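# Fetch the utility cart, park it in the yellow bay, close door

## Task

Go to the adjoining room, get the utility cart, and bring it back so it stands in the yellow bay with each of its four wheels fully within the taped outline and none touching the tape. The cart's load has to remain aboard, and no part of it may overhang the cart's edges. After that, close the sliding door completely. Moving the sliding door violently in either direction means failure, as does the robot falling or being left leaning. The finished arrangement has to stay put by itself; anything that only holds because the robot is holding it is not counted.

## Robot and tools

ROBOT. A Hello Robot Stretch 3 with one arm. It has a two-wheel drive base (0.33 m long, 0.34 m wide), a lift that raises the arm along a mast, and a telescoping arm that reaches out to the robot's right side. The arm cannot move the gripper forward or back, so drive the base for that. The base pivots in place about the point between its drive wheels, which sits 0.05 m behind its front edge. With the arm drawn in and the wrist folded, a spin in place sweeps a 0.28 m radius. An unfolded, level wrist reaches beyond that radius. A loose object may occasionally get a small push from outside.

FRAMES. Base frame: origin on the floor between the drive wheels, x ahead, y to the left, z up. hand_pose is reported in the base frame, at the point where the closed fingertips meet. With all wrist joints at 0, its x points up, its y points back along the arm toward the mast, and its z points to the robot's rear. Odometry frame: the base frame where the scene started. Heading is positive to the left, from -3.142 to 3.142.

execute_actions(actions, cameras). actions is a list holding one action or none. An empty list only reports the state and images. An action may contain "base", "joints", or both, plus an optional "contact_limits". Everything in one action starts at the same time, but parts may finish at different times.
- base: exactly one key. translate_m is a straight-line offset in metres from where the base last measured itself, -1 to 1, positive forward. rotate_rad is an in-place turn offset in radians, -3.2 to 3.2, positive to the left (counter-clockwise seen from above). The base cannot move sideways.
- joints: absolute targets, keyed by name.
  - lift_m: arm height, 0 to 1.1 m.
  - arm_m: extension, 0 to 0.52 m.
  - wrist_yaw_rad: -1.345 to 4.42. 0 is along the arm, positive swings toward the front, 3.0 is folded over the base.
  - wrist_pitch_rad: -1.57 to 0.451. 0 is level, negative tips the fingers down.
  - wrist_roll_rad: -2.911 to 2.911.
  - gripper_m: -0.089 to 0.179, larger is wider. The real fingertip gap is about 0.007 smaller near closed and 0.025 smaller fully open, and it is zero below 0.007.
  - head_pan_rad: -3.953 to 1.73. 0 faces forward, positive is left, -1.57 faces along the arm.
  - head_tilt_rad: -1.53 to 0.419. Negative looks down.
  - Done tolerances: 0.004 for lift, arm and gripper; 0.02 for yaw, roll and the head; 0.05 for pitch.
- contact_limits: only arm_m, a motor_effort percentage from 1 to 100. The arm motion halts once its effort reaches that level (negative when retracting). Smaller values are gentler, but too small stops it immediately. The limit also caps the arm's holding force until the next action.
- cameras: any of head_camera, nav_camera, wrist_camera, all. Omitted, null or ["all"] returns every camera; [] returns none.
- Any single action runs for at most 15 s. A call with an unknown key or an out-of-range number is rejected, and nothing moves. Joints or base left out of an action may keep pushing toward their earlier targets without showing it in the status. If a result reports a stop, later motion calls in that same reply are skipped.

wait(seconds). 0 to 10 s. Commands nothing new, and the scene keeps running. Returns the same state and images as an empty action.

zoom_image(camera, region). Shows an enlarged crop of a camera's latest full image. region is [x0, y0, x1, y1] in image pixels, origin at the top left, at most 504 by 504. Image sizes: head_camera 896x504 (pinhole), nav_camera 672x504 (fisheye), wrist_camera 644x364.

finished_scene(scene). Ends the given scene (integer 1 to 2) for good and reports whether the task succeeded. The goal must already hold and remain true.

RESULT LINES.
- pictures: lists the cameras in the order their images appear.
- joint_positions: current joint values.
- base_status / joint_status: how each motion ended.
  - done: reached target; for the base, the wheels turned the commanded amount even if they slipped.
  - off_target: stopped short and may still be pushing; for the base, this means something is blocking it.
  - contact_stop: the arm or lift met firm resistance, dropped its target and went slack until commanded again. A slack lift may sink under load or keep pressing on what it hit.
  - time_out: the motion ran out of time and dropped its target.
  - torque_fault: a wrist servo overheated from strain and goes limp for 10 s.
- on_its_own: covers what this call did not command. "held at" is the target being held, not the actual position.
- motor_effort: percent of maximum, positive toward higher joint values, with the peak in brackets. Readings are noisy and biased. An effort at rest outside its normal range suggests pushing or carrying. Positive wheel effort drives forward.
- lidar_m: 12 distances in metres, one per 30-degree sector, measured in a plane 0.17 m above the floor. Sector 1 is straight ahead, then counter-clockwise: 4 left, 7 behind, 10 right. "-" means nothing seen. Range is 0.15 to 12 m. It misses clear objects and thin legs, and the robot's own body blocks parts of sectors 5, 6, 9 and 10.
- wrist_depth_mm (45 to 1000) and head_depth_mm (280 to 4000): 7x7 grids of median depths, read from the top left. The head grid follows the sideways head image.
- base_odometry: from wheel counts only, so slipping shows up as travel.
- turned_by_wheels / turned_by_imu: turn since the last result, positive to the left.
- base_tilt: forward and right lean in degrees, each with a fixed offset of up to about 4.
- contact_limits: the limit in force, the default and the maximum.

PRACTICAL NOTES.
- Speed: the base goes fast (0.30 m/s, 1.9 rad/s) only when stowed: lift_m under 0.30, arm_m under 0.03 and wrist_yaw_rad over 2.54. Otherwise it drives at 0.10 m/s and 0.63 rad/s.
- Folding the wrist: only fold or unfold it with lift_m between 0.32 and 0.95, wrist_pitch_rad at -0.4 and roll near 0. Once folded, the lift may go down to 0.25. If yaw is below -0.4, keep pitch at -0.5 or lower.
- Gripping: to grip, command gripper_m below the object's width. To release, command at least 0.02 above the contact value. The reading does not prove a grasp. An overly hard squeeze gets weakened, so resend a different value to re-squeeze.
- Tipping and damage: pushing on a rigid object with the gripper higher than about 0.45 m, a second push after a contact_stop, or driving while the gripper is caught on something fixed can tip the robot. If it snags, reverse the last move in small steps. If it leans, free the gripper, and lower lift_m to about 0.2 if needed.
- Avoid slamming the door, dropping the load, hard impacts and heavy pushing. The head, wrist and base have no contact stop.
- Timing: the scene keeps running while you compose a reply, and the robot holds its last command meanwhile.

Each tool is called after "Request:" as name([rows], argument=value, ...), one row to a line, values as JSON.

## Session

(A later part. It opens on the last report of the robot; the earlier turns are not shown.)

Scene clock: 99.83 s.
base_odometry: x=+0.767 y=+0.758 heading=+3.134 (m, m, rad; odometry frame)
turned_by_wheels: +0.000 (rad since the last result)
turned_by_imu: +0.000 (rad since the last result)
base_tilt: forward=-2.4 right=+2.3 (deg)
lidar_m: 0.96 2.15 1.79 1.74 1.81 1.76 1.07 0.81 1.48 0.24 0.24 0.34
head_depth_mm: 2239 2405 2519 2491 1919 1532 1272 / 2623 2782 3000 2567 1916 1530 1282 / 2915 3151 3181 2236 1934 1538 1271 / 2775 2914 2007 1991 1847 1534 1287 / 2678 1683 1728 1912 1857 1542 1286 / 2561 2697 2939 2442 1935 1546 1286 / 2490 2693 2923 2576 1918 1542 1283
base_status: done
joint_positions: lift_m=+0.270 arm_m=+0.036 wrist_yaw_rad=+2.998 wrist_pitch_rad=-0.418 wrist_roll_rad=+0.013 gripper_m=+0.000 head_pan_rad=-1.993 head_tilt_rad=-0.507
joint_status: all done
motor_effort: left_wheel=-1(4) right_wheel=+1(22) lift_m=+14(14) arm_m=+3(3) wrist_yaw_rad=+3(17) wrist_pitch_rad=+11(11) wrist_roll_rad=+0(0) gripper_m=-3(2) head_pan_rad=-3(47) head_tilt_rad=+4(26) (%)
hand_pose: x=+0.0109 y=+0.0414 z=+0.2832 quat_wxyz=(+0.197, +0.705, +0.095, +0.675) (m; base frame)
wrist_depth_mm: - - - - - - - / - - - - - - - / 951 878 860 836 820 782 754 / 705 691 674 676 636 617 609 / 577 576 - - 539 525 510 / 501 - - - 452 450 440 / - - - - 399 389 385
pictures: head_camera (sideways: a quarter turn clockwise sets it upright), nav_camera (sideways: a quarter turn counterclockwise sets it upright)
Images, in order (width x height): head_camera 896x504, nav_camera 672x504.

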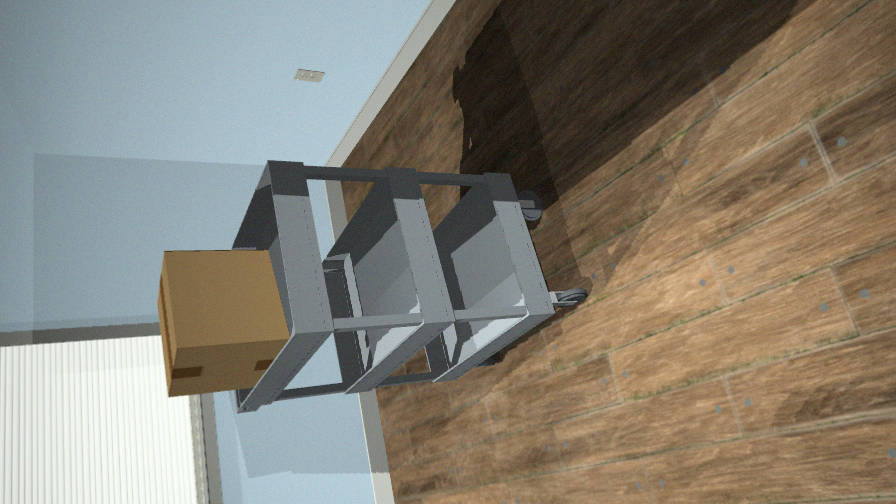

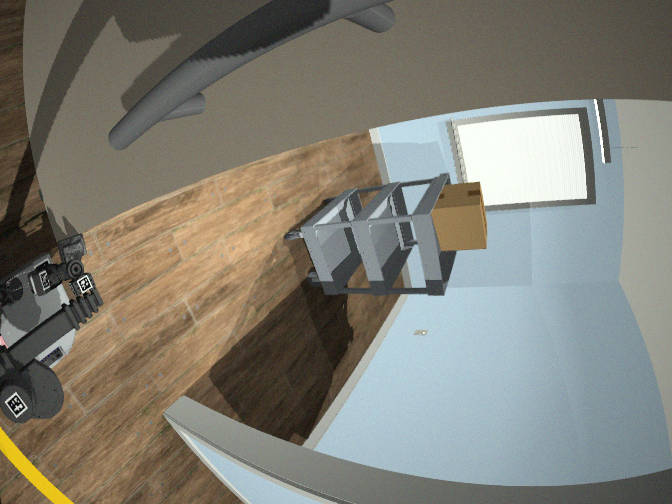

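Request:
execute_actions([
  {"base":{"translate_m":-0.3},"joints":{"head_pan_rad":0.0,"head_tilt_rad":-0.6}},
], cameras=[])

Request:
execute_actions([
  {"base":{"rotate_rad":-1.56},"joints":{"arm_m":0.0}},
], cameras=["head_camera","nav_camera"])

Scene clock: 149.83 s.
base_odometry: x=+1.067 y=+0.755 heading=+3.134 (m, m, rad; odometry frame)
turned_by_wheels: +0.000 (rad since the last result)
turned_by_imu: +0.001 (rad since the last result)
base_tilt: forward=-2.3 right=+2.3 (deg)
lidar_m: 0.94 2.42 1.80 1.74 1.81 1.45 1.05 0.53 1.49 1.42 3.15 0.42
head_depth_mm: 749 750 751 750 746 747 743 / 1508 1197 1185 1188 1194 1184 1170 / 1973 2211 2413 2237 1747 1440 1217 / 1977 2199 2485 2255 1752 1441 1223 / 1991 2226 2489 2249 1763 1447 1229 / 1991 2221 2508 2267 1758 1456 1226 / 2000 2245 2489 2269 1763 1454 1231
base_status: done
joint_positions: lift_m=+0.270 arm_m=+0.036 wrist_yaw_rad=+2.998 wrist_pitch_rad=-0.418 wrist_roll_rad=+0.013 gripper_m=+0.000 head_pan_rad=-0.007 head_tilt_rad=-0.593
joint_status: all done
motor_effort: left_wheel=-1(4) right_wheel=+0(2) lift_m=+13(14) arm_m=+3(3) wrist_yaw_rad=+2(3) wrist_pitch_rad=+11(11) wrist_roll_rad=+0(0) gripper_m=-4(3) head_pan_rad=+4(50) head_tilt_rad=-4(18) (%)
hand_pose: x=+0.0108 y=+0.0414 z=+0.2832 quat_wxyz=(+0.197, +0.705, +0.096, +0.675) (m; base frame)
wrist_depth_mm: - - - - - - - / - - - - - - - / 913 897 878 830 791 791 748 / 719 696 678 665 643 627 621 / 590 582 - - 534 519 510 / 501 - - - 453 450 441 / - - - - 397 394 386
pictures: none
No camera images: the call's "cameras" was empty. Leave "cameras" out to get every camera's image.

Scene clock: 152.27 s.
base_odometry: x=+1.067 y=+0.755 heading=+1.574 (m, m, rad; odometry frame)
turned_by_wheels: -1.560 (rad since the last result)
turned_by_imu: -1.562 (rad since the last result)
base_tilt: forward=-2.4 right=+2.3 (deg)
lidar_m: 1.42 3.18 0.42 1.02 2.39 1.80 1.74 1.83 1.45 0.97 0.53 1.48
head_depth_mm: 2499 1624 1791 1940 1745 1427 1215 / 2479 1568 1844 1893 1743 1430 1226 / 2512 1597 1853 1902 1742 1441 1213 / 2593 2868 3110 2223 1749 1447 1221 / 2588 2864 3046 2250 1761 1445 1231 / 2598 2903 3092 2258 1764 1451 1227 / 2598 2895 3059 2271 1763 1441 1233
base_status: done
joint_positions: lift_m=+0.270 arm_m=+0.002 wrist_yaw_rad=+2.999 wrist_pitch_rad=-0.418 wrist_roll_rad=+0.013 gripper_m=+0.000 head_pan_rad=-0.007 head_tilt_rad=-0.593
joint_status: all done
joint sent to its limit — the command would take arm_m past its lower limit, so that joint was sent only as far as its limit.
motor_effort: left_wheel=+2(8) right_wheel=-4(6) lift_m=+13(14) arm_m=-2(2) wrist_yaw_rad=+2(2) wrist_pitch_rad=+11(11) wrist_roll_rad=+0(0) gripper_m=-3(3) head_pan_rad=+5(4) head_tilt_rad=-4(4) (%)
hand_pose: x=+0.0107 y=+0.0751 z=+0.2832 quat_wxyz=(+0.197, +0.705, +0.096, +0.675) (m; base frame)
wrist_depth_mm: - - - - 594 416 - / - - - - 619 576 - / 900 876 865 846 658 711 757 / 728 701 680 667 614 612 614 / 581 580 566 - 539 522 510 / 491 499 - - 460 455 448 / 439 - - - 401 390 389
pictures: head_camera (sideways: a quarter turn clockwise sets it upright), nav_camera (sideways: a quarter turn counterclockwise sets it upright)
Images, in order (width x height): head_camera 896x504, nav_camera 672x504.

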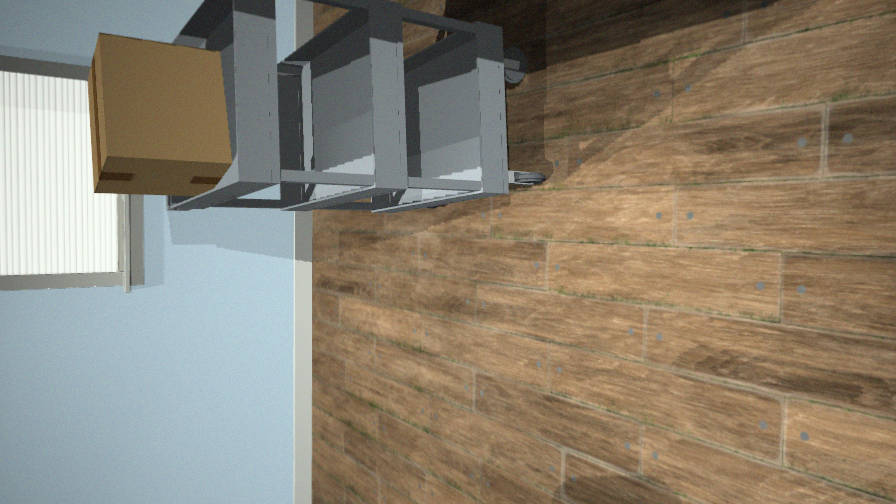

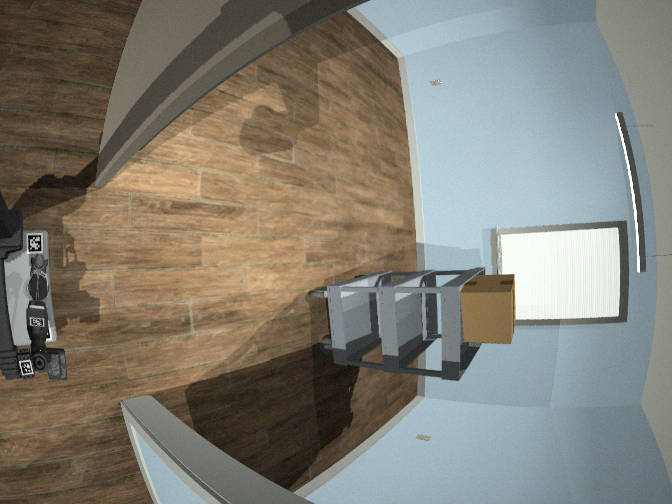

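Request:
execute_actions([
  {"base":{"translate_m":0.48}},
], cameras=[])

Request:
execute_actions([
  {"base":{"rotate_rad":-0.245},"joints":{"head_tilt_rad":-0.75}},
], cameras=["head_camera","nav_camera"])

Scene clock: 169.97 s.
base_odometry: x=+1.066 y=+1.235 heading=+1.574 (m, m, rad; odometry frame)
turned_by_wheels: +0.000 (rad since the last result)
turned_by_imu: +0.000 (rad since the last result)
base_tilt: forward=-2.4 right=+2.4 (deg)
lidar_m: 0.94 2.67 2.42 0.50 0.52 2.29 2.22 1.95 0.48 0.48 1.49 0.97
head_depth_mm: 2117 1149 1181 1402 1448 1399 1214 / 2134 1124 1184 1408 1448 1398 1215 / 2134 1334 1377 1468 1601 1398 1215 / 2149 2381 2608 2240 1743 1438 1225 / 2149 2412 2645 2246 1750 1447 1222 / 2175 2393 2690 2246 1762 1445 1224 / 2167 2428 2683 2251 1768 1443 1228
base_status: done
joint_positions: lift_m=+0.270 arm_m=+0.002 wrist_yaw_rad=+2.999 wrist_pitch_rad=-0.418 wrist_roll_rad=+0.013 gripper_m=+0.000 head_pan_rad=-0.007 head_tilt_rad=-0.593
joint_status: not commanded
motor_effort: left_wheel=+2(8) right_wheel=-3(5) lift_m=+14(14) arm_m=-3(3) wrist_yaw_rad=+2(2) wrist_pitch_rad=+11(11) wrist_roll_rad=+0(0) gripper_m=-4(2) head_pan_rad=+5(5) head_tilt_rad=-4(4) (%)
hand_pose: x=+0.0107 y=+0.0751 z=+0.2832 quat_wxyz=(+0.196, +0.705, +0.096, +0.675) (m; base frame)
wrist_depth_mm: 325 - 486 - - - - / - - 531 - - - - / 893 392 586 822 813 791 765 / 726 449 630 663 643 632 608 / 580 538 562 - 531 522 505 / 490 501 - - 454 454 439 / 449 - - - 398 391 390
pictures: none
No camera images: the call's "cameras" was empty. Leave "cameras" out to get every camera's image.

Scene clock: 171.03 s.
base_odometry: x=+1.066 y=+1.235 heading=+1.329 (m, m, rad; odometry frame)
turned_by_wheels: -0.245 (rad since the last result)
turned_by_imu: -0.245 (rad since the last result)
base_tilt: forward=-2.4 right=+2.3 (deg)
lidar_m: 0.94 2.56 2.64 2.25 0.40 0.40 2.22 2.23 1.60 0.48 1.42 1.09
head_depth_mm: 2390 2554 2226 1839 1532 1305 1140 / 2342 1148 1409 1592 1536 1313 1146 / 1138 1204 1425 1559 1511 1318 1144 / 1067 1152 1430 1346 1478 1321 1151 / 1072 1174 1492 1752 1542 1326 1152 / 2142 2437 2339 1871 1543 1323 1161 / 2109 2390 2356 1882 1548 1325 1162
base_status: done
joint_positions: lift_m=+0.270 arm_m=+0.002 wrist_yaw_rad=+2.999 wrist_pitch_rad=-0.418 wrist_roll_rad=+0.013 gripper_m=+0.000 head_pan_rad=-0.007 head_tilt_rad=-0.741
joint_status: all done
motor_effort: left_wheel=+2(7) right_wheel=-3(7) lift_m=+13(14) arm_m=-2(2) wrist_yaw_rad=+2(1) wrist_pitch_rad=+10(11) wrist_roll_rad=+0(0) gripper_m=-3(3) head_pan_rad=+4(5) head_tilt_rad=-5(26) (%)
hand_pose: x=+0.0107 y=+0.0751 z=+0.2832 quat_wxyz=(+0.196, +0.705, +0.096, +0.675) (m; base frame)
wrist_depth_mm: 409 - - - - - - / 432 - - - - - - / 416 504 880 836 791 787 751 / 382 542 684 665 647 635 613 / 396 549 571 - 536 520 517 / 481 496 - - 457 444 443 / 439 - - - 397 396 384
pictures: head_camera (sideways: a quarter turn clockwise sets it upright), nav_camera (sideways: a quarter turn counterclockwise sets it upright)
Images, in order (width x height): head_camera 896x504, nav_camera 672x504.

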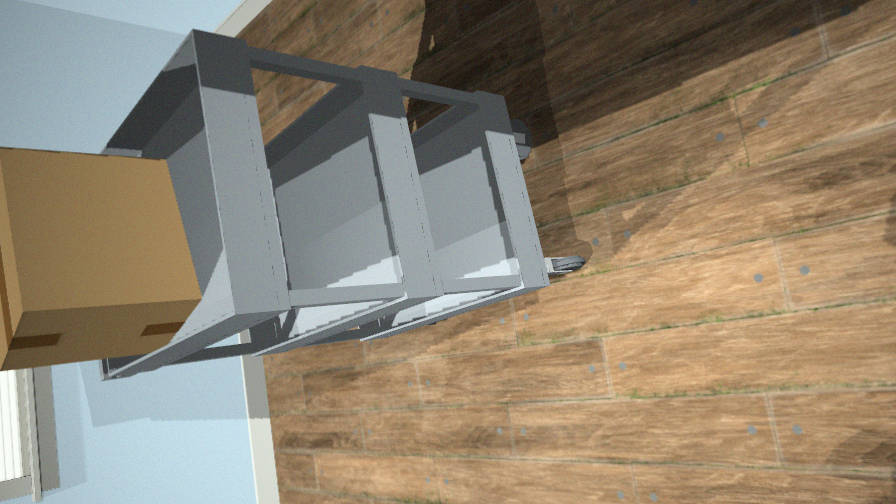

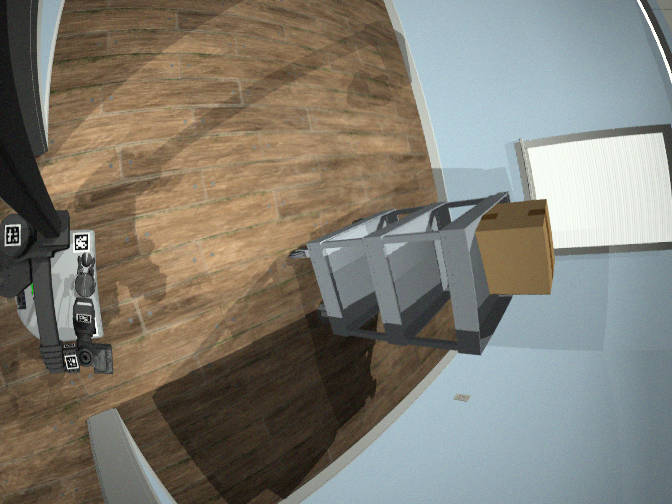

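Request:
execute_actions([
  {"base":{"translate_m":0.42}},
], cameras=[])

Request:
execute_actions([
  {"joints":{"lift_m":0.40,"wrist_pitch_rad":-0.4}},
], cameras=[])

Request:
execute_actions([
  {"joints":{"wrist_yaw_rad":1.57,"gripper_m":0.179}},
], cameras=[])

Request:
execute_actions([
  {"joints":{"wrist_pitch_rad":0.0,"wrist_roll_rad":1.57,"head_tilt_rad":-0.95}},
])

Scene clock: 182.47 s.
base_odometry: x=+1.166 y=+1.643 heading=+1.329 (m, m, rad; odometry frame)
turned_by_wheels: +0.000 (rad since the last result)
turned_by_imu: +0.000 (rad since the last result)
base_tilt: forward=-2.4 right=+2.4 (deg)
lidar_m: 0.53 2.15 2.56 2.43 0.90 0.75 2.63 0.71 0.61 1.08 1.34 0.62
head_depth_mm: 1992 2276 857 901 1117 1309 1145 / 1890 1037 887 1077 1047 1240 1149 / 802 855 891 778 1002 1239 1151 / 807 802 867 714 982 1214 1155 / 818 764 854 699 993 1262 1157 / 1717 946 2118 1868 1546 1317 1158 / 1742 1991 2204 1863 1550 1326 1155
base_status: done
joint_positions: lift_m=+0.270 arm_m=+0.002 wrist_yaw_rad=+2.999 wrist_pitch_rad=-0.418 wrist_roll_rad=+0.013 gripper_m=+0.000 head_pan_rad=-0.007 head_tilt_rad=-0.741
joint_status: not commanded
motor_effort: left_wheel=+2(8) right_wheel=-2(5) lift_m=+14(14) arm_m=-2(2) wrist_yaw_rad=+1(2) wrist_pitch_rad=+11(11) wrist_roll_rad=+0(0) gripper_m=-2(3) head_pan_rad=+4(4) head_tilt_rad=-5(5) (%)
hand_pose: x=+0.0106 y=+0.0751 z=+0.2832 quat_wxyz=(+0.196, +0.705, +0.096, +0.675) (m; base frame)
wrist_depth_mm: - - - - - - - / - - - - - - - / 857 860 870 842 815 772 768 / 722 681 691 665 647 625 611 / 589 578 575 - 540 527 512 / 505 508 - - 455 451 437 / 441 - - - 401 390 387
pictures: none
No camera images: the call's "cameras" was empty. Leave "cameras" out to get every camera's image.

Scene clock: 184.47 s.
base_odometry: x=+1.166 y=+1.643 heading=+1.329 (m, m, rad; odometry frame)
turned_by_wheels: +0.000 (rad since the last result)
turned_by_imu: +0.000 (rad since the last result)
base_tilt: forward=-2.3 right=+2.4 (deg)
lidar_m: 0.53 2.14 2.55 2.44 0.90 0.75 2.63 0.71 0.62 1.09 1.34 0.62
head_depth_mm: 2013 2276 855 899 1113 1309 1144 / 1915 1044 893 1076 1049 1239 1143 / 803 860 895 778 1001 1237 1152 / 806 803 865 716 981 1216 1155 / 816 765 851 700 991 1269 1155 / 1729 950 2114 1853 1555 1322 1158 / 1766 1989 2204 1873 1566 1325 1161
base_status: not commanded
joint_positions: lift_m=+0.399 arm_m=+0.002 wrist_yaw_rad=+2.999 wrist_pitch_rad=-0.418 wrist_roll_rad=+0.013 gripper_m=+0.000 head_pan_rad=-0.007 head_tilt_rad=-0.741
joint_status: all done
motor_effort: left_wheel=+2(2) right_wheel=-2(3) lift_m=+30(30) arm_m=-2(3) wrist_yaw_rad=+1(1) wrist_pitch_rad=+11(12) wrist_roll_rad=+0(0) gripper_m=-3(3) head_pan_rad=+5(4) head_tilt_rad=-5(5) (%)
hand_pose: x=+0.0106 y=+0.0751 z=+0.4122 quat_wxyz=(+0.196, +0.705, +0.096, +0.675) (m; base frame)
wrist_depth_mm: - - - - - - - / - - - - - - - / 947 - - - - - - / 859 918 877 866 858 828 819 / 735 763 768 - 705 689 674 / 646 643 - 596 599 588 585 / 567 563 - 563 531 509 512
pictures: none
No camera images: the call's "cameras" was empty. Leave "cameras" out to get every camera's image.

Scene clock: 186.73 s.
base_odometry: x=+1.166 y=+1.643 heading=+1.329 (m, m, rad; odometry frame)
turned_by_wheels: +0.000 (rad since the last result)
turned_by_imu: +0.000 (rad since the last result)
base_tilt: forward=-2.3 right=+2.4 (deg)
lidar_m: 0.53 2.15 2.56 2.43 0.90 0.75 2.63 0.71 0.61 1.09 1.34 0.62
head_depth_mm: 2001 2253 856 897 1117 1313 1146 / 1923 1040 891 1079 1043 1242 1145 / 803 858 893 779 1000 1237 1154 / 804 803 866 713 981 1215 1147 / 816 766 852 699 995 1268 1150 / 1728 947 2119 1873 1554 1324 1157 / 1747 2004 2186 1870 1573 1325 1160
base_status: not commanded
joint_positions: lift_m=+0.399 arm_m=+0.002 wrist_yaw_rad=+1.572 wrist_pitch_rad=-0.418 wrist_roll_rad=+0.013 gripper_m=+0.179 head_pan_rad=-0.007 head_tilt_rad=-0.741
joint_status: all done
motor_effort: left_wheel=+2(2) right_wheel=-2(3) lift_m=+29(30) arm_m=-3(3) wrist_yaw_rad=-2(1) wrist_pitch_rad=+11(11) wrist_roll_rad=+0(0) gripper_m=+0(97) head_pan_rad=+5(4) head_tilt_rad=-5(5) (%)
hand_pose: x=+0.2031 y=-0.1469 z=+0.4122 quat_wxyz=(+0.590, +0.595, -0.389, +0.382) (m; base frame)
wrist_depth_mm: - - - - - - - / - - - - - - - / - - 798 763 771 - - / 946 913 578 619 794 830 809 / 772 774 722 712 712 695 693 / 654 623 622 611 611 588 - / 561 548 541 542 528 531 507
pictures: none
No camera images: the call's "cameras" was empty. Leave "cameras" out to get every camera's image.

Scene clock: 188.17 s.
base_odometry: x=+1.166 y=+1.643 heading=+1.329 (m, m, rad; odometry frame)
turned_by_wheels: +0.000 (rad since the last result)
turned_by_imu: +0.000 (rad since the last result)
base_tilt: forward=-2.4 right=+2.4 (deg)
lidar_m: 0.53 2.14 2.57 2.43 0.90 0.75 2.63 0.70 0.62 1.09 1.34 0.62
head_depth_mm: 2041 799 1004 1454 1360 1211 1110 / 904 804 1059 1037 1325 1246 1107 / 804 809 708 1016 1298 1212 1100 / 755 813 687 1005 1279 1217 1106 / 719 796 685 1024 1348 1225 1109 / 853 2008 1782 1562 1379 1232 1114 / 1888 2101 1841 1569 1386 1230 1109
base_status: not commanded
joint_positions: lift_m=+0.399 arm_m=+0.002 wrist_yaw_rad=+1.572 wrist_pitch_rad=-0.022 wrist_roll_rad=+1.568 gripper_m=+0.179 head_pan_rad=-0.007 head_tilt_rad=-0.938
joint_status: all done
motor_effort: left_wheel=+2(2) right_wheel=-3(3) lift_m=+29(30) arm_m=-2(2) wrist_yaw_rad=-2(3) wrist_pitch_rad=+14(14) wrist_roll_rad=+0(1) gripper_m=+1(2) head_pan_rad=+5(4) head_tilt_rad=-7(29) (%)
hand_pose: x=+0.2343 y=-0.1467 z=+0.5081 quat_wxyz=(+0.009, +0.707, -0.707, -0.007) (m; base frame)
wrist_depth_mm: - - - - - 768 602 / - 530 - 521 - 526 564 / - 525 953 525 - 522 564 / - 510 921 514 - 515 568 / - 520 934 508 - 694 566 / - 538 791 493 - 614 - / - - - - - 934 614
pictures: head_camera (sideways: a quarter turn clockwise sets it upright), nav_camera (sideways: a quarter turn counterclockwise sets it upright), wrist_camera
Images, in order (width x height): head_camera 896x504, nav_camera 672x504, wrist_camera 644x364.

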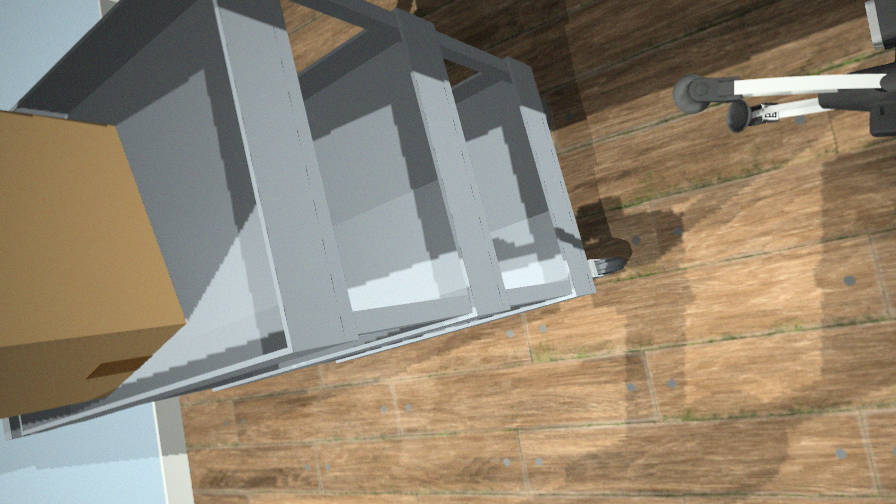

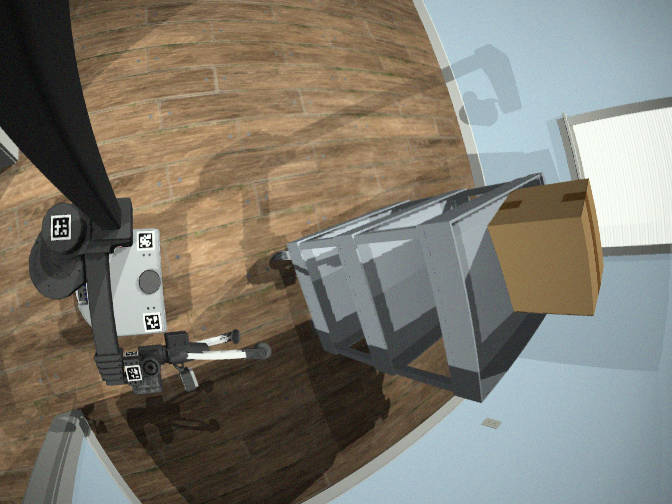

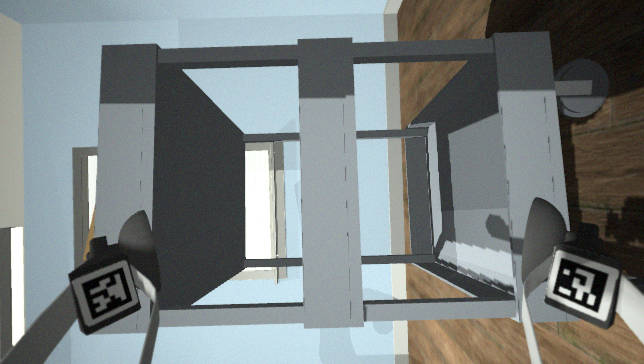

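Request:
execute_actions([
  {"base":{"translate_m":0.3}},
], cameras=["wrist_camera","head_camera"])

Scene clock: 194.47 s.
base_odometry: x=+1.238 y=+1.934 heading=+1.330 (m, m, rad; odometry frame)
turned_by_wheels: +0.000 (rad since the last result)
turned_by_imu: +0.000 (rad since the last result)
base_tilt: forward=-2.3 right=+2.4 (deg)
lidar_m: 0.24 0.24 2.21 2.50 1.44 1.01 1.06 0.84 0.93 1.27 1.28 0.28
head_depth_mm: 1857 748 677 586 844 1176 1111 / 546 656 681 587 816 1097 1103 / 510 607 675 590 547 1063 1101 / 479 562 655 591 539 811 1103 / 464 523 629 593 531 810 1103 / 455 540 674 597 1314 1226 1111 / 560 1765 1789 1573 1381 1229 1110
base_status: done
joint_positions: lift_m=+0.399 arm_m=+0.002 wrist_yaw_rad=+1.572 wrist_pitch_rad=-0.022 wrist_roll_rad=+1.569 gripper_m=+0.179 head_pan_rad=-0.007 head_tilt_rad=-0.938
joint_status: not commanded
motor_effort: left_wheel=+2(5) right_wheel=-3(4) lift_m=+29(29) arm_m=-2(3) wrist_yaw_rad=-2(2) wrist_pitch_rad=+13(14) wrist_roll_rad=+0(0) gripper_m=+0(0) head_pan_rad=+3(4) head_tilt_rad=-7(7) (%)
hand_pose: x=+0.2343 y=-0.1467 z=+0.5082 quat_wxyz=(+0.009, +0.707, -0.707, -0.007) (m; base frame)
wrist_depth_mm: 303 - - 239 - 888 378 / 334 - - 235 - 821 419 / 330 473 - 230 806 640 426 / 329 469 - 226 810 650 425 / 331 521 - 223 823 691 398 / 313 533 - 220 784 688 - / 342 457 - 215 753 642 440
pictures: head_camera (sideways: a quarter turn clockwise sets it upright), wrist_camera
Images, in order (width x height): head_camera 896x504, wrist_camera 644x364.

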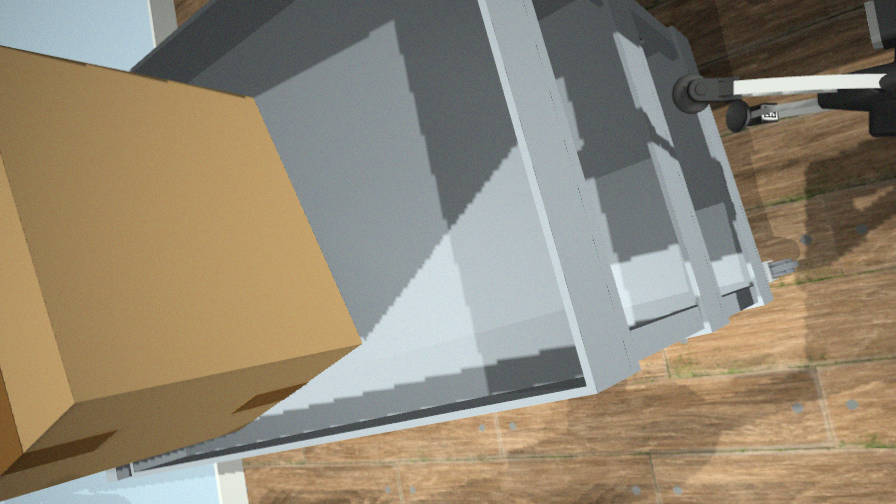

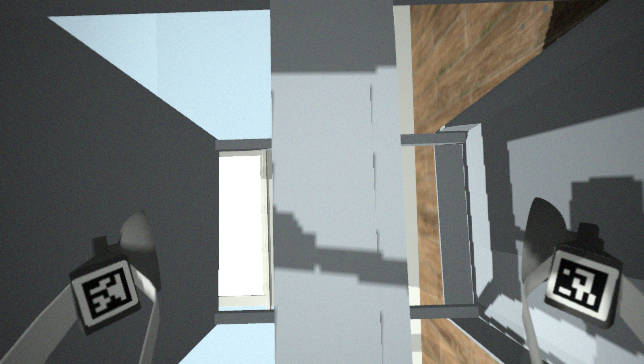

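Request:
execute_actions([
  {"base":{"translate_m":0.11}},
], cameras=["wrist_camera","head_camera"])

Scene clock: 200.33 s.
base_odometry: x=+1.264 y=+2.041 heading=+1.330 (m, m, rad; odometry frame)
turned_by_wheels: +0.000 (rad since the last result)
turned_by_imu: +0.000 (rad since the last result)
base_tilt: forward=-2.4 right=+2.4 (deg)
lidar_m: 0.15 2.06 2.08 2.52 1.64 1.10 1.15 0.93 1.06 1.25 0.28 0.16
head_depth_mm: 473 689 665 585 515 755 1107 / 449 516 638 587 517 483 1083 / 429 474 586 589 519 478 1072 / 429 440 534 592 521 472 990 / 431 411 491 571 522 467 964 / 434 385 494 585 524 457 1092 / 438 505 676 1492 1350 1236 1112
base_status: done
joint_positions: lift_m=+0.399 arm_m=+0.002 wrist_yaw_rad=+1.572 wrist_pitch_rad=-0.022 wrist_roll_rad=+1.569 gripper_m=+0.179 head_pan_rad=-0.007 head_tilt_rad=-0.938
joint_status: not commanded
motor_effort: left_wheel=+2(6) right_wheel=-2(4) lift_m=+30(29) arm_m=-2(2) wrist_yaw_rad=-2(3) wrist_pitch_rad=+14(13) wrist_roll_rad=+0(0) gripper_m=+0(0) head_pan_rad=+4(4) head_tilt_rad=-7(7) (%)
hand_pose: x=+0.2343 y=-0.1467 z=+0.5083 quat_wxyz=(+0.009, +0.707, -0.707, -0.007) (m; base frame)
wrist_depth_mm: - - 129 127 126 893 577 / 337 - 126 125 125 876 395 / 336 477 124 123 123 557 425 / 332 471 121 121 121 592 420 / 326 526 120 119 119 654 402 / 310 534 118 117 117 604 - / 341 458 116 115 115 564 433
pictures: head_camera (sideways: a quarter turn clockwise sets it upright), wrist_camera
Images, in order (width x height): head_camera 896x504, wrist_camera 644x364.

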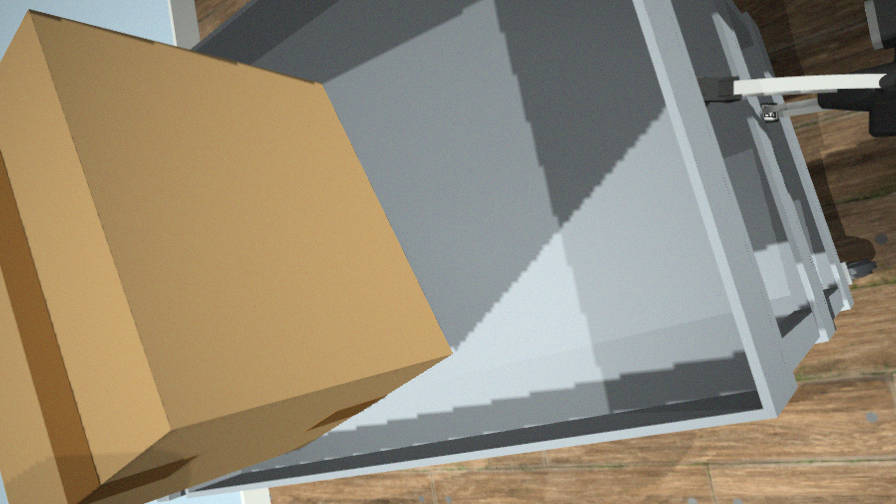

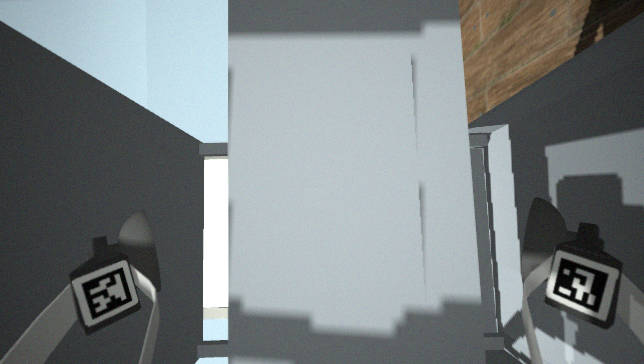

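Request:
execute_actions([
  {"base":{"translate_m":0.015}},
], cameras=[])

Request:
execute_actions([
  {"joints":{"gripper_m":-0.02}},
], cameras=["wrist_camera"])

Request:
execute_actions([
  {"base":{"translate_m":-0.2}},
], cameras=["wrist_camera","nav_camera"])

Scene clock: 204.63 s.
base_odometry: x=+1.268 y=+2.056 heading=+1.330 (m, m, rad; odometry frame)
turned_by_wheels: +0.000 (rad since the last result)
turned_by_imu: +0.001 (rad since the last result)
base_tilt: forward=-2.4 right=+2.4 (deg)
lidar_m: - - 2.15 2.52 1.66 1.12 1.16 0.94 1.08 1.25 0.25 0.15
head_depth_mm: 463 693 662 587 516 483 1094 / 439 498 626 588 518 476 1077 / 427 458 563 591 519 471 1059 / 429 424 515 581 520 465 910 / 432 395 472 568 522 466 710 / 434 379 462 585 524 459 1079 / 438 456 667 634 1334 1233 1117
base_status: done
joint_positions: lift_m=+0.399 arm_m=+0.002 wrist_yaw_rad=+1.572 wrist_pitch_rad=-0.022 wrist_roll_rad=+1.569 gripper_m=+0.179 head_pan_rad=-0.007 head_tilt_rad=-0.938
joint_status: not commanded
motor_effort: left_wheel=+2(6) right_wheel=-2(5) lift_m=+30(30) arm_m=-2(2) wrist_yaw_rad=-2(2) wrist_pitch_rad=+13(13) wrist_roll_rad=+1(0) gripper_m=+0(0) head_pan_rad=+4(4) head_tilt_rad=-7(7) (%)
hand_pose: x=+0.2343 y=-0.1467 z=+0.5083 quat_wxyz=(+0.009, +0.707, -0.707, -0.007) (m; base frame)
wrist_depth_mm: - - 113 112 112 817 591 / 334 - 111 110 110 741 405 / 331 475 109 108 108 525 425 / 329 470 107 106 106 553 428 / 328 527 106 105 105 105 402 / 309 544 104 103 103 103 - / 340 462 102 102 101 102 432
pictures: none
No camera images: the call's "cameras" was empty. Leave "cameras" out to get every camera's image.

Scene clock: 207.10 s.
base_odometry: x=+1.268 y=+2.056 heading=+1.330 (m, m, rad; odometry frame)
turned_by_wheels: +0.000 (rad since the last result)
turned_by_imu: +0.000 (rad since the last result)
base_tilt: forward=-2.4 right=+2.4 (deg)
lidar_m: - - 2.15 2.52 1.66 1.12 1.16 0.94 1.08 1.25 0.25 0.15
head_depth_mm: 463 691 661 585 516 484 1096 / 439 496 625 588 518 477 1076 / 427 459 565 590 520 471 1053 / 430 424 515 584 521 465 915 / 432 395 473 567 523 466 708 / 433 379 462 584 524 460 1082 / 437 456 668 635 1337 1229 1109
base_status: not commanded
joint_positions: lift_m=+0.399 arm_m=+0.002 wrist_yaw_rad=+1.571 wrist_pitch_rad=-0.041 wrist_roll_rad=+1.569 gripper_m=+0.016 head_pan_rad=-0.007 head_tilt_rad=-0.938
joint_status: gripper_m off_target (ended at +0.016, target -0.020)
motor_effort: left_wheel=+2(2) right_wheel=-2(3) lift_m=+29(29) arm_m=-3(3) wrist_yaw_rad=-1(2) wrist_pitch_rad=+25(30) wrist_roll_rad=+0(1) gripper_m=-100(100) head_pan_rad=+4(5) head_tilt_rad=-7(7) (%)
hand_pose: x=+0.2337 y=-0.1469 z=+0.5034 quat_wxyz=(+0.016, +0.707, -0.707, -0.014) (m; base frame)
wrist_depth_mm: - - 113 113 114 852 578 / 345 - 111 111 111 795 376 / 347 489 109 109 110 539 411 / 345 493 107 107 108 573 407 / 340 457 106 106 106 106 418 / 340 - 104 104 104 105 388 / 320 516 102 102 103 555 442
pictures: wrist_camera
Images, in order (width x height): wrist_camera 644x364.

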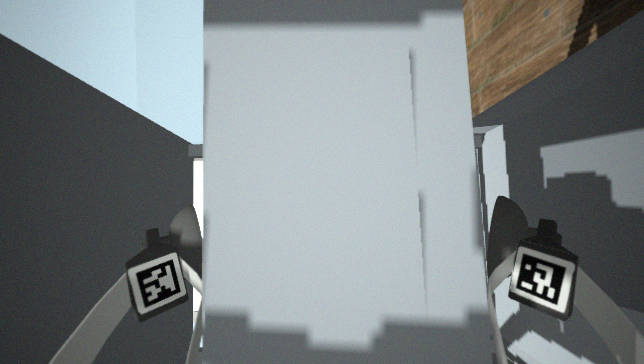

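Scene clock: 210.13 s.
base_odometry: x=+1.220 y=+1.862 heading=+1.330 (m, m, rad; odometry frame)
turned_by_wheels: +0.000 (rad since the last result)
turned_by_imu: +0.001 (rad since the last result)
base_tilt: forward=-2.3 right=+2.4 (deg)
lidar_m: 0.16 0.16 2.30 2.48 1.30 0.94 2.86 0.78 0.85 1.29 0.24 0.17
head_depth_mm: 437 491 617 586 515 483 1078 / 425 469 583 587 518 483 1073 / 426 449 550 589 520 486 1065 / 428 431 524 593 521 480 1056 / 431 429 559 594 522 480 1078 / 547 1917 706 596 511 474 1114 / 1702 1980 1830 1570 1384 1236 1109
base_status: done
joint_positions: lift_m=+0.400 arm_m=+0.002 wrist_yaw_rad=+1.581 wrist_pitch_rad=-0.045 wrist_roll_rad=+1.569 gripper_m=-0.004 head_pan_rad=-0.007 head_tilt_rad=-0.938
joint_status: not commanded
on_its_own: gripper_m is held at -0.007, not at your -0.020, by its stall guard, which is still easing; wrist_yaw_rad is at rest, and its effort (-14) is outside its rest range (-12 to +12)
motor_effort: left_wheel=+3(4) right_wheel=-8(22) lift_m=+28(29) arm_m=-1(2) wrist_yaw_rad=-14(15) wrist_pitch_rad=+27(27) wrist_roll_rad=+1(0) gripper_m=-62(100) head_pan_rad=+5(4) head_tilt_rad=-7(7) (%)
hand_pose: x=+0.2335 y=-0.1443 z=+0.5024 quat_wxyz=(+0.017, +0.711, -0.703, -0.015) (m; base frame)
wrist_depth_mm: 351 - 92 92 92 421 383 / 350 509 93 94 94 499 401 / 343 503 95 96 96 528 405 / 344 498 97 98 98 530 410 / 340 453 99 99 100 101 411 / 339 - 101 102 102 103 385 / 322 511 103 103 104 496 436
pictures: nav_camera (sideways: a quarter turn counterclockwise sets it upright), wrist_camera
Images, in order (width x height): nav_camera 672x504, wrist_camera 644x364.

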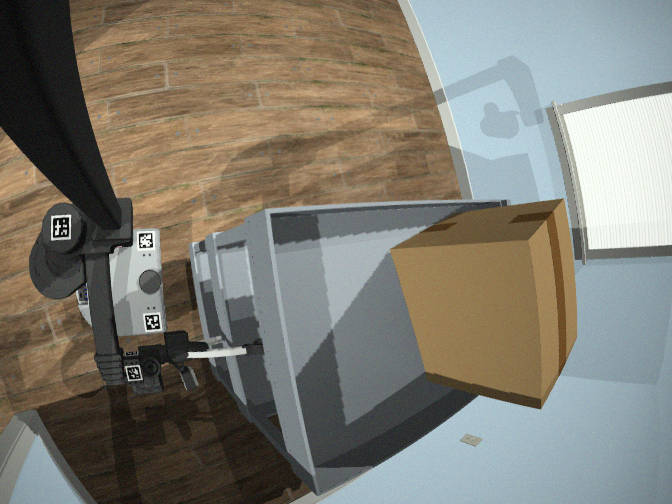

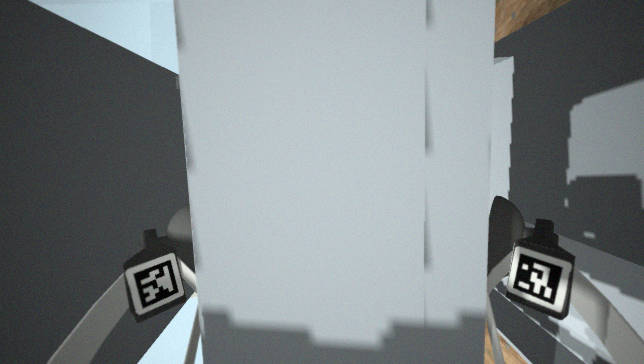

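Request:
execute_actions([
  {"base":{"translate_m":-0.2},"joints":{"gripper_m":-0.03,"head_tilt_rad":-0.8}},
], cameras=["wrist_camera","nav_camera","head_camera"])

Scene clock: 217.33 s.
base_odometry: x=+1.172 y=+1.667 heading=+1.331 (m, m, rad; odometry frame)
turned_by_wheels: +0.000 (rad since the last result)
turned_by_imu: +0.000 (rad since the last result)
base_tilt: forward=-2.4 right=+2.3 (deg)
lidar_m: 0.22 0.24 2.53 2.44 0.95 0.78 2.66 0.70 0.63 1.14 0.29 0.23
head_depth_mm: 627 490 564 647 562 488 738 / 1867 489 553 635 564 499 739 / 1820 481 544 634 567 500 756 / 1775 498 565 637 568 512 754 / 1862 2126 2095 651 567 512 911 / 1808 2078 2146 1750 1427 1221 1132 / 1774 2035 2166 1769 1493 1293 1136
base_status: done
joint_positions: lift_m=+0.400 arm_m=+0.002 wrist_yaw_rad=+1.573 wrist_pitch_rad=-0.038 wrist_roll_rad=+1.571 gripper_m=-0.018 head_pan_rad=-0.006 head_tilt_rad=-0.800
joint_status: gripper_m off_target (ended at -0.018, target -0.030); the others done
on_its_own: gripper_m is held at -0.019, not at your -0.030, by its stall guard, which is still easing
motor_effort: left_wheel=+1(10) right_wheel=-7(30) lift_m=+26(29) arm_m=-1(1) wrist_yaw_rad=-4(22) wrist_pitch_rad=+23(27) wrist_roll_rad=+0(4) gripper_m=-38(100) head_pan_rad=+5(4) head_tilt_rad=+0(21) (%)
hand_pose: x=+0.2338 y=-0.1462 z=+0.5044 quat_wxyz=(+0.014, +0.708, -0.706, -0.013) (m; base frame)
wrist_depth_mm: 348 504 116 116 116 562 406 / 339 495 121 121 122 604 409 / 345 496 128 126 127 605 413 / 341 491 134 132 134 615 415 / 338 480 140 139 140 551 411 / 337 442 147 147 148 548 421 / 332 443 - 155 158 914 396
pictures: head_camera (sideways: a quarter turn clockwise sets it upright), nav_camera (sideways: a quarter turn counterclockwise sets it upright), wrist_camera
Images, in order (width x height): head_camera 896x504, nav_camera 672x504, wrist_camera 644x364.

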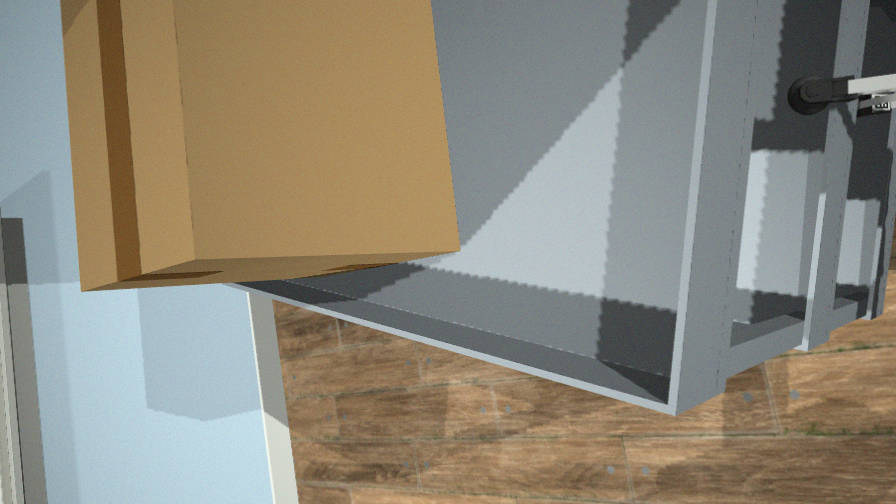

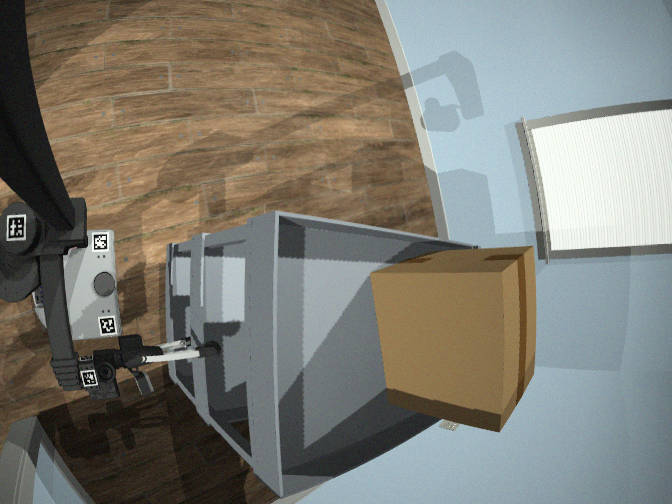

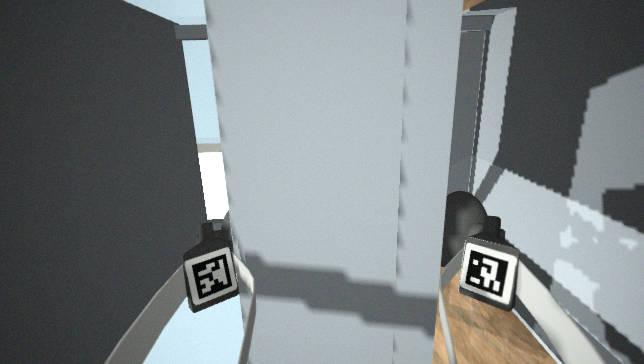

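Request:
execute_actions([
  {"joints":{"gripper_m":0.179}},
], cameras=[])

Request:
execute_actions([
  {"base":{"translate_m":-0.25}},
], cameras=[])

Request:
execute_actions([
  {"base":{"rotate_rad":0.4}},
], cameras=[])

Request:
execute_actions([
  {"base":{"translate_m":0.22}},
], cameras=[])

Request:
execute_actions([
  {"base":{"rotate_rad":-0.4},"joints":{"head_tilt_rad":-1.0}},
])

Scene clock: 243.37 s.
base_odometry: x=+1.172 y=+1.667 heading=+1.330 (m, m, rad; odometry frame)
turned_by_wheels: +0.000 (rad since the last result)
turned_by_imu: +0.002 (rad since the last result)
base_tilt: forward=-2.4 right=+2.4 (deg)
lidar_m: 0.22 0.24 2.53 2.44 0.94 0.77 2.65 0.70 0.63 1.14 0.28 0.22
head_depth_mm: 1885 490 557 644 563 488 725 / 1866 486 548 634 565 489 740 / 1818 477 537 635 567 500 741 / 1794 498 558 637 567 501 755 / 1847 2114 2065 653 565 513 817 / 1826 2062 2148 1765 1447 1224 1139 / 1773 2014 2157 1764 1488 1296 1136
base_status: not commanded
joint_positions: lift_m=+0.400 arm_m=+0.002 wrist_yaw_rad=+1.572 wrist_pitch_rad=-0.022 wrist_roll_rad=+1.571 gripper_m=+0.179 head_pan_rad=-0.006 head_tilt_rad=-0.800
joint_status: all done
motor_effort: left_wheel=+1(1) right_wheel=-2(12) lift_m=+26(26) arm_m=+0(1) wrist_yaw_rad=-2(4) wrist_pitch_rad=+14(27) wrist_roll_rad=+0(1) gripper_m=+1(97) head_pan_rad=+4(5) head_tilt_rad=+0(0) (%)
hand_pose: x=+0.2343 y=-0.1465 z=+0.5083 quat_wxyz=(+0.009, +0.708, -0.707, -0.008) (m; base frame)
wrist_depth_mm: 340 485 111 110 111 547 412 / 332 481 117 116 116 588 418 / 333 474 123 121 121 604 425 / 328 475 655 127 127 639 429 / 327 520 641 134 133 676 401 / 311 593 - 141 141 896 - / 346 - - 148 149 931 408
pictures: none
No camera images: the call's "cameras" was empty. Leave "cameras" out to get every camera's image.

Scene clock: 246.93 s.
base_odometry: x=+1.113 y=+1.425 heading=+1.330 (m, m, rad; odometry frame)
turned_by_wheels: +0.000 (rad since the last result)
turned_by_imu: +0.001 (rad since the last result)
base_tilt: forward=-2.4 right=+2.4 (deg)
lidar_m: 0.47 2.36 2.68 2.39 0.60 0.55 2.41 2.42 0.51 0.60 1.39 0.47
head_depth_mm: 667 738 809 638 934 1094 1131 / 668 728 798 684 935 1151 1148 / 661 720 789 643 933 1182 1134 / 723 757 794 656 937 1188 1128 / 2061 2331 809 663 939 1264 1135 / 2033 2319 2172 1760 1494 1297 1144 / 1975 2277 2182 1768 1489 1298 1138
base_status: done
joint_positions: lift_m=+0.400 arm_m=+0.002 wrist_yaw_rad=+1.572 wrist_pitch_rad=-0.022 wrist_roll_rad=+1.571 gripper_m=+0.179 head_pan_rad=-0.006 head_tilt_rad=-0.800
joint_status: not commanded
motor_effort: left_wheel=+1(2) right_wheel=-1(4) lift_m=+26(26) arm_m=+0(0) wrist_yaw_rad=-3(2) wrist_pitch_rad=+13(14) wrist_roll_rad=+0(1) gripper_m=+2(1) head_pan_rad=+3(3) head_tilt_rad=+0(0) (%)
hand_pose: x=+0.2343 y=-0.1465 z=+0.5084 quat_wxyz=(+0.008, +0.707, -0.707, -0.008) (m; base frame)
wrist_depth_mm: 336 344 680 332 857 550 341 / 352 476 877 348 - 621 353 / 372 470 949 367 - 633 371 / 383 473 940 386 - 643 384 / 406 512 - 407 - 678 402 / - 541 - 436 - 617 - / - 447 469 453 475 463 560
pictures: none
No camera images: the call's "cameras" was empty. Leave "cameras" out to get every camera's image.

Scene clock: 248.57 s.
base_odometry: x=+1.113 y=+1.425 heading=+1.730 (m, m, rad; odometry frame)
turned_by_wheels: +0.400 (rad since the last result)
turned_by_imu: +0.402 (rad since the last result)
base_tilt: forward=-2.4 right=+2.3 (deg)
lidar_m: 0.48 2.63 2.40 0.60 0.55 2.42 2.41 0.52 0.51 1.38 0.49 0.47
head_depth_mm: 1995 2211 786 626 909 1070 1092 / 2015 2336 2060 640 936 1129 1152 / 2057 2390 2147 1694 1418 1209 1134 / 2102 2426 2139 1758 1483 1286 1132 / 2158 2441 2134 1763 1492 1289 1136 / 2197 2502 2169 1761 1485 1293 1137 / 2244 2561 2170 1771 1502 1290 1144
base_status: done
joint_positions: lift_m=+0.400 arm_m=+0.002 wrist_yaw_rad=+1.571 wrist_pitch_rad=-0.022 wrist_roll_rad=+1.571 gripper_m=+0.179 head_pan_rad=-0.006 head_tilt_rad=-0.800
joint_status: not commanded
motor_effort: left_wheel=-2(5) right_wheel=+2(5) lift_m=+26(26) arm_m=+0(0) wrist_yaw_rad=-2(2) wrist_pitch_rad=+13(14) wrist_roll_rad=-1(1) gripper_m=+0(1) head_pan_rad=+3(4) head_tilt_rad=+0(0) (%)
hand_pose: x=+0.2343 y=-0.1467 z=+0.5084 quat_wxyz=(+0.008, +0.707, -0.707, -0.008) (m; base frame)
wrist_depth_mm: 338 476 - 280 861 623 416 / 330 478 - 306 - 630 419 / 351 472 - 349 - 558 372 / 388 426 - 390 434 422 399 / - - - - - 997 559 / - - - - - 979 - / - - - - - 943 607
pictures: none
No camera images: the call's "cameras" was empty. Leave "cameras" out to get every camera's image.

Scene clock: 251.83 s.
base_odometry: x=+1.078 y=+1.642 heading=+1.730 (m, m, rad; odometry frame)
turned_by_wheels: +0.000 (rad since the last result)
turned_by_imu: +0.000 (rad since the last result)
base_tilt: forward=-2.4 right=+2.3 (deg)
lidar_m: 2.15 2.39 2.35 1.12 0.73 0.71 2.63 0.67 0.87 0.40 0.29 0.28
head_depth_mm: 1804 2062 2113 664 563 488 726 / 1859 2086 2116 1735 1420 560 752 / 1893 2157 2126 1739 1477 1277 1094 / 1922 2195 2140 1752 1478 1293 1136 / 1953 2257 2129 1753 1487 1284 1134 / 1991 2307 2130 1754 1502 1295 1134 / 2021 2372 2185 1757 1494 1289 1139
base_status: done
joint_positions: lift_m=+0.400 arm_m=+0.002 wrist_yaw_rad=+1.571 wrist_pitch_rad=-0.022 wrist_roll_rad=+1.571 gripper_m=+0.179 head_pan_rad=-0.006 head_tilt_rad=-0.800
joint_status: not commanded
motor_effort: left_wheel=-2(3) right_wheel=+2(5) lift_m=+26(26) arm_m=-1(0) wrist_yaw_rad=-1(1) wrist_pitch_rad=+13(13) wrist_roll_rad=-1(1) gripper_m=+1(0) head_pan_rad=+5(4) head_tilt_rad=+0(0) (%)
hand_pose: x=+0.2343 y=-0.1467 z=+0.5085 quat_wxyz=(+0.008, +0.707, -0.707, -0.008) (m; base frame)
wrist_depth_mm: 334 483 103 101 102 515 414 / 335 486 114 112 112 504 424 / 332 - 130 125 126 898 381 / - - - 141 143 913 596 / - - - 163 170 834 548 / 208 208 207 193 201 208 - / - - - - - 919 624
pictures: none
No camera images: the call's "cameras" was empty. Leave "cameras" out to get every camera's image.

Scene clock: 253.47 s.
base_odometry: x=+1.078 y=+1.642 heading=+1.330 (m, m, rad; odometry frame)
turned_by_wheels: -0.400 (rad since the last result)
turned_by_imu: -0.401 (rad since the last result)
base_tilt: forward=-2.3 right=+2.3 (deg)
lidar_m: 0.28 2.15 2.57 2.35 0.89 0.69 0.73 2.62 0.67 1.08 0.35 0.28
head_depth_mm: 481 579 642 566 813 1089 1112 / 473 568 640 567 817 1097 - / 593 665 645 568 818 1160 1116 / 2055 1952 663 560 786 1175 1112 / 2045 2003 1723 1510 1342 1213 1121 / 1980 2008 1725 1519 1349 1217 1105 / 1942 2035 1726 1521 1357 1220 1100
base_status: done
joint_positions: lift_m=+0.400 arm_m=+0.002 wrist_yaw_rad=+1.571 wrist_pitch_rad=-0.022 wrist_roll_rad=+1.571 gripper_m=+0.179 head_pan_rad=-0.006 head_tilt_rad=-0.987
joint_status: all done
motor_effort: left_wheel=+2(5) right_wheel=-3(6) lift_m=+26(26) arm_m=+0(1) wrist_yaw_rad=-2(2) wrist_pitch_rad=+14(13) wrist_roll_rad=-1(0) gripper_m=+0(1) head_pan_rad=+4(4) head_tilt_rad=-7(27) (%)
hand_pose: x=+0.2343 y=-0.1467 z=+0.5085 quat_wxyz=(+0.008, +0.707, -0.707, -0.008) (m; base frame)
wrist_depth_mm: 338 479 - 163 163 634 418 / 332 482 - 169 172 640 415 / 332 475 - 178 181 627 418 / 331 465 786 186 191 641 422 / 328 521 - 195 199 887 397 / 312 - - 206 210 993 - / 343 - - 217 - 935 624
pictures: head_camera (sideways: a quarter turn clockwise sets it upright), nav_camera (sideways: a quarter turn counterclockwise sets it upright), wrist_camera
Images, in order (width x height): head_camera 896x504, nav_camera 672x504, wrist_camera 644x364.

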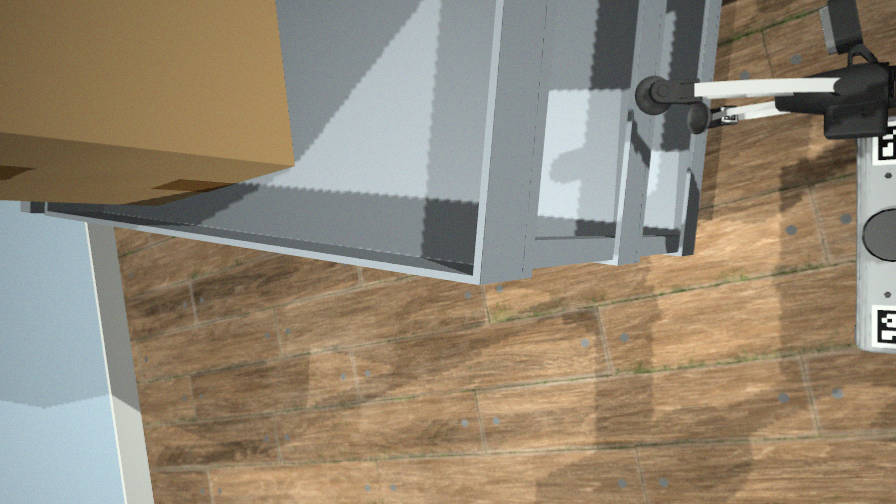

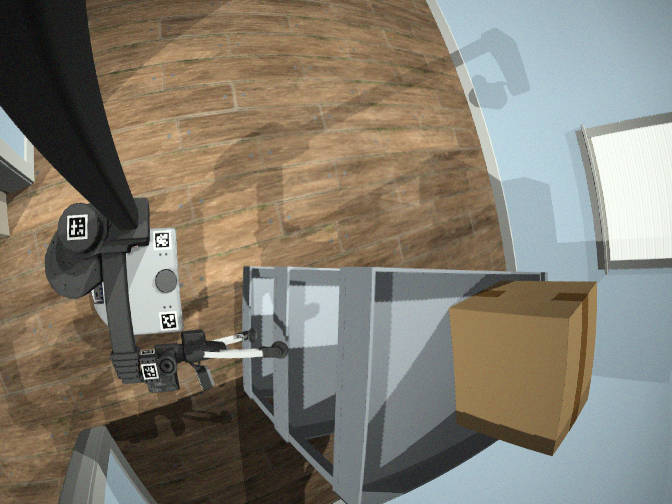

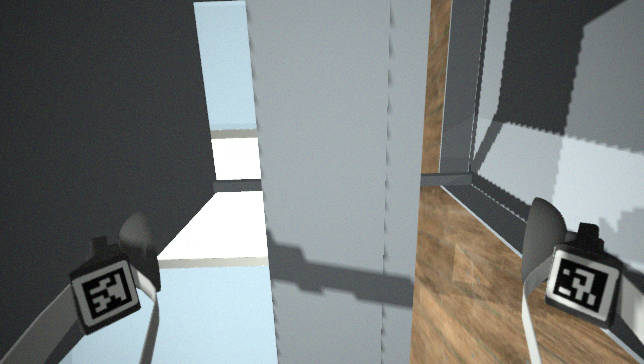

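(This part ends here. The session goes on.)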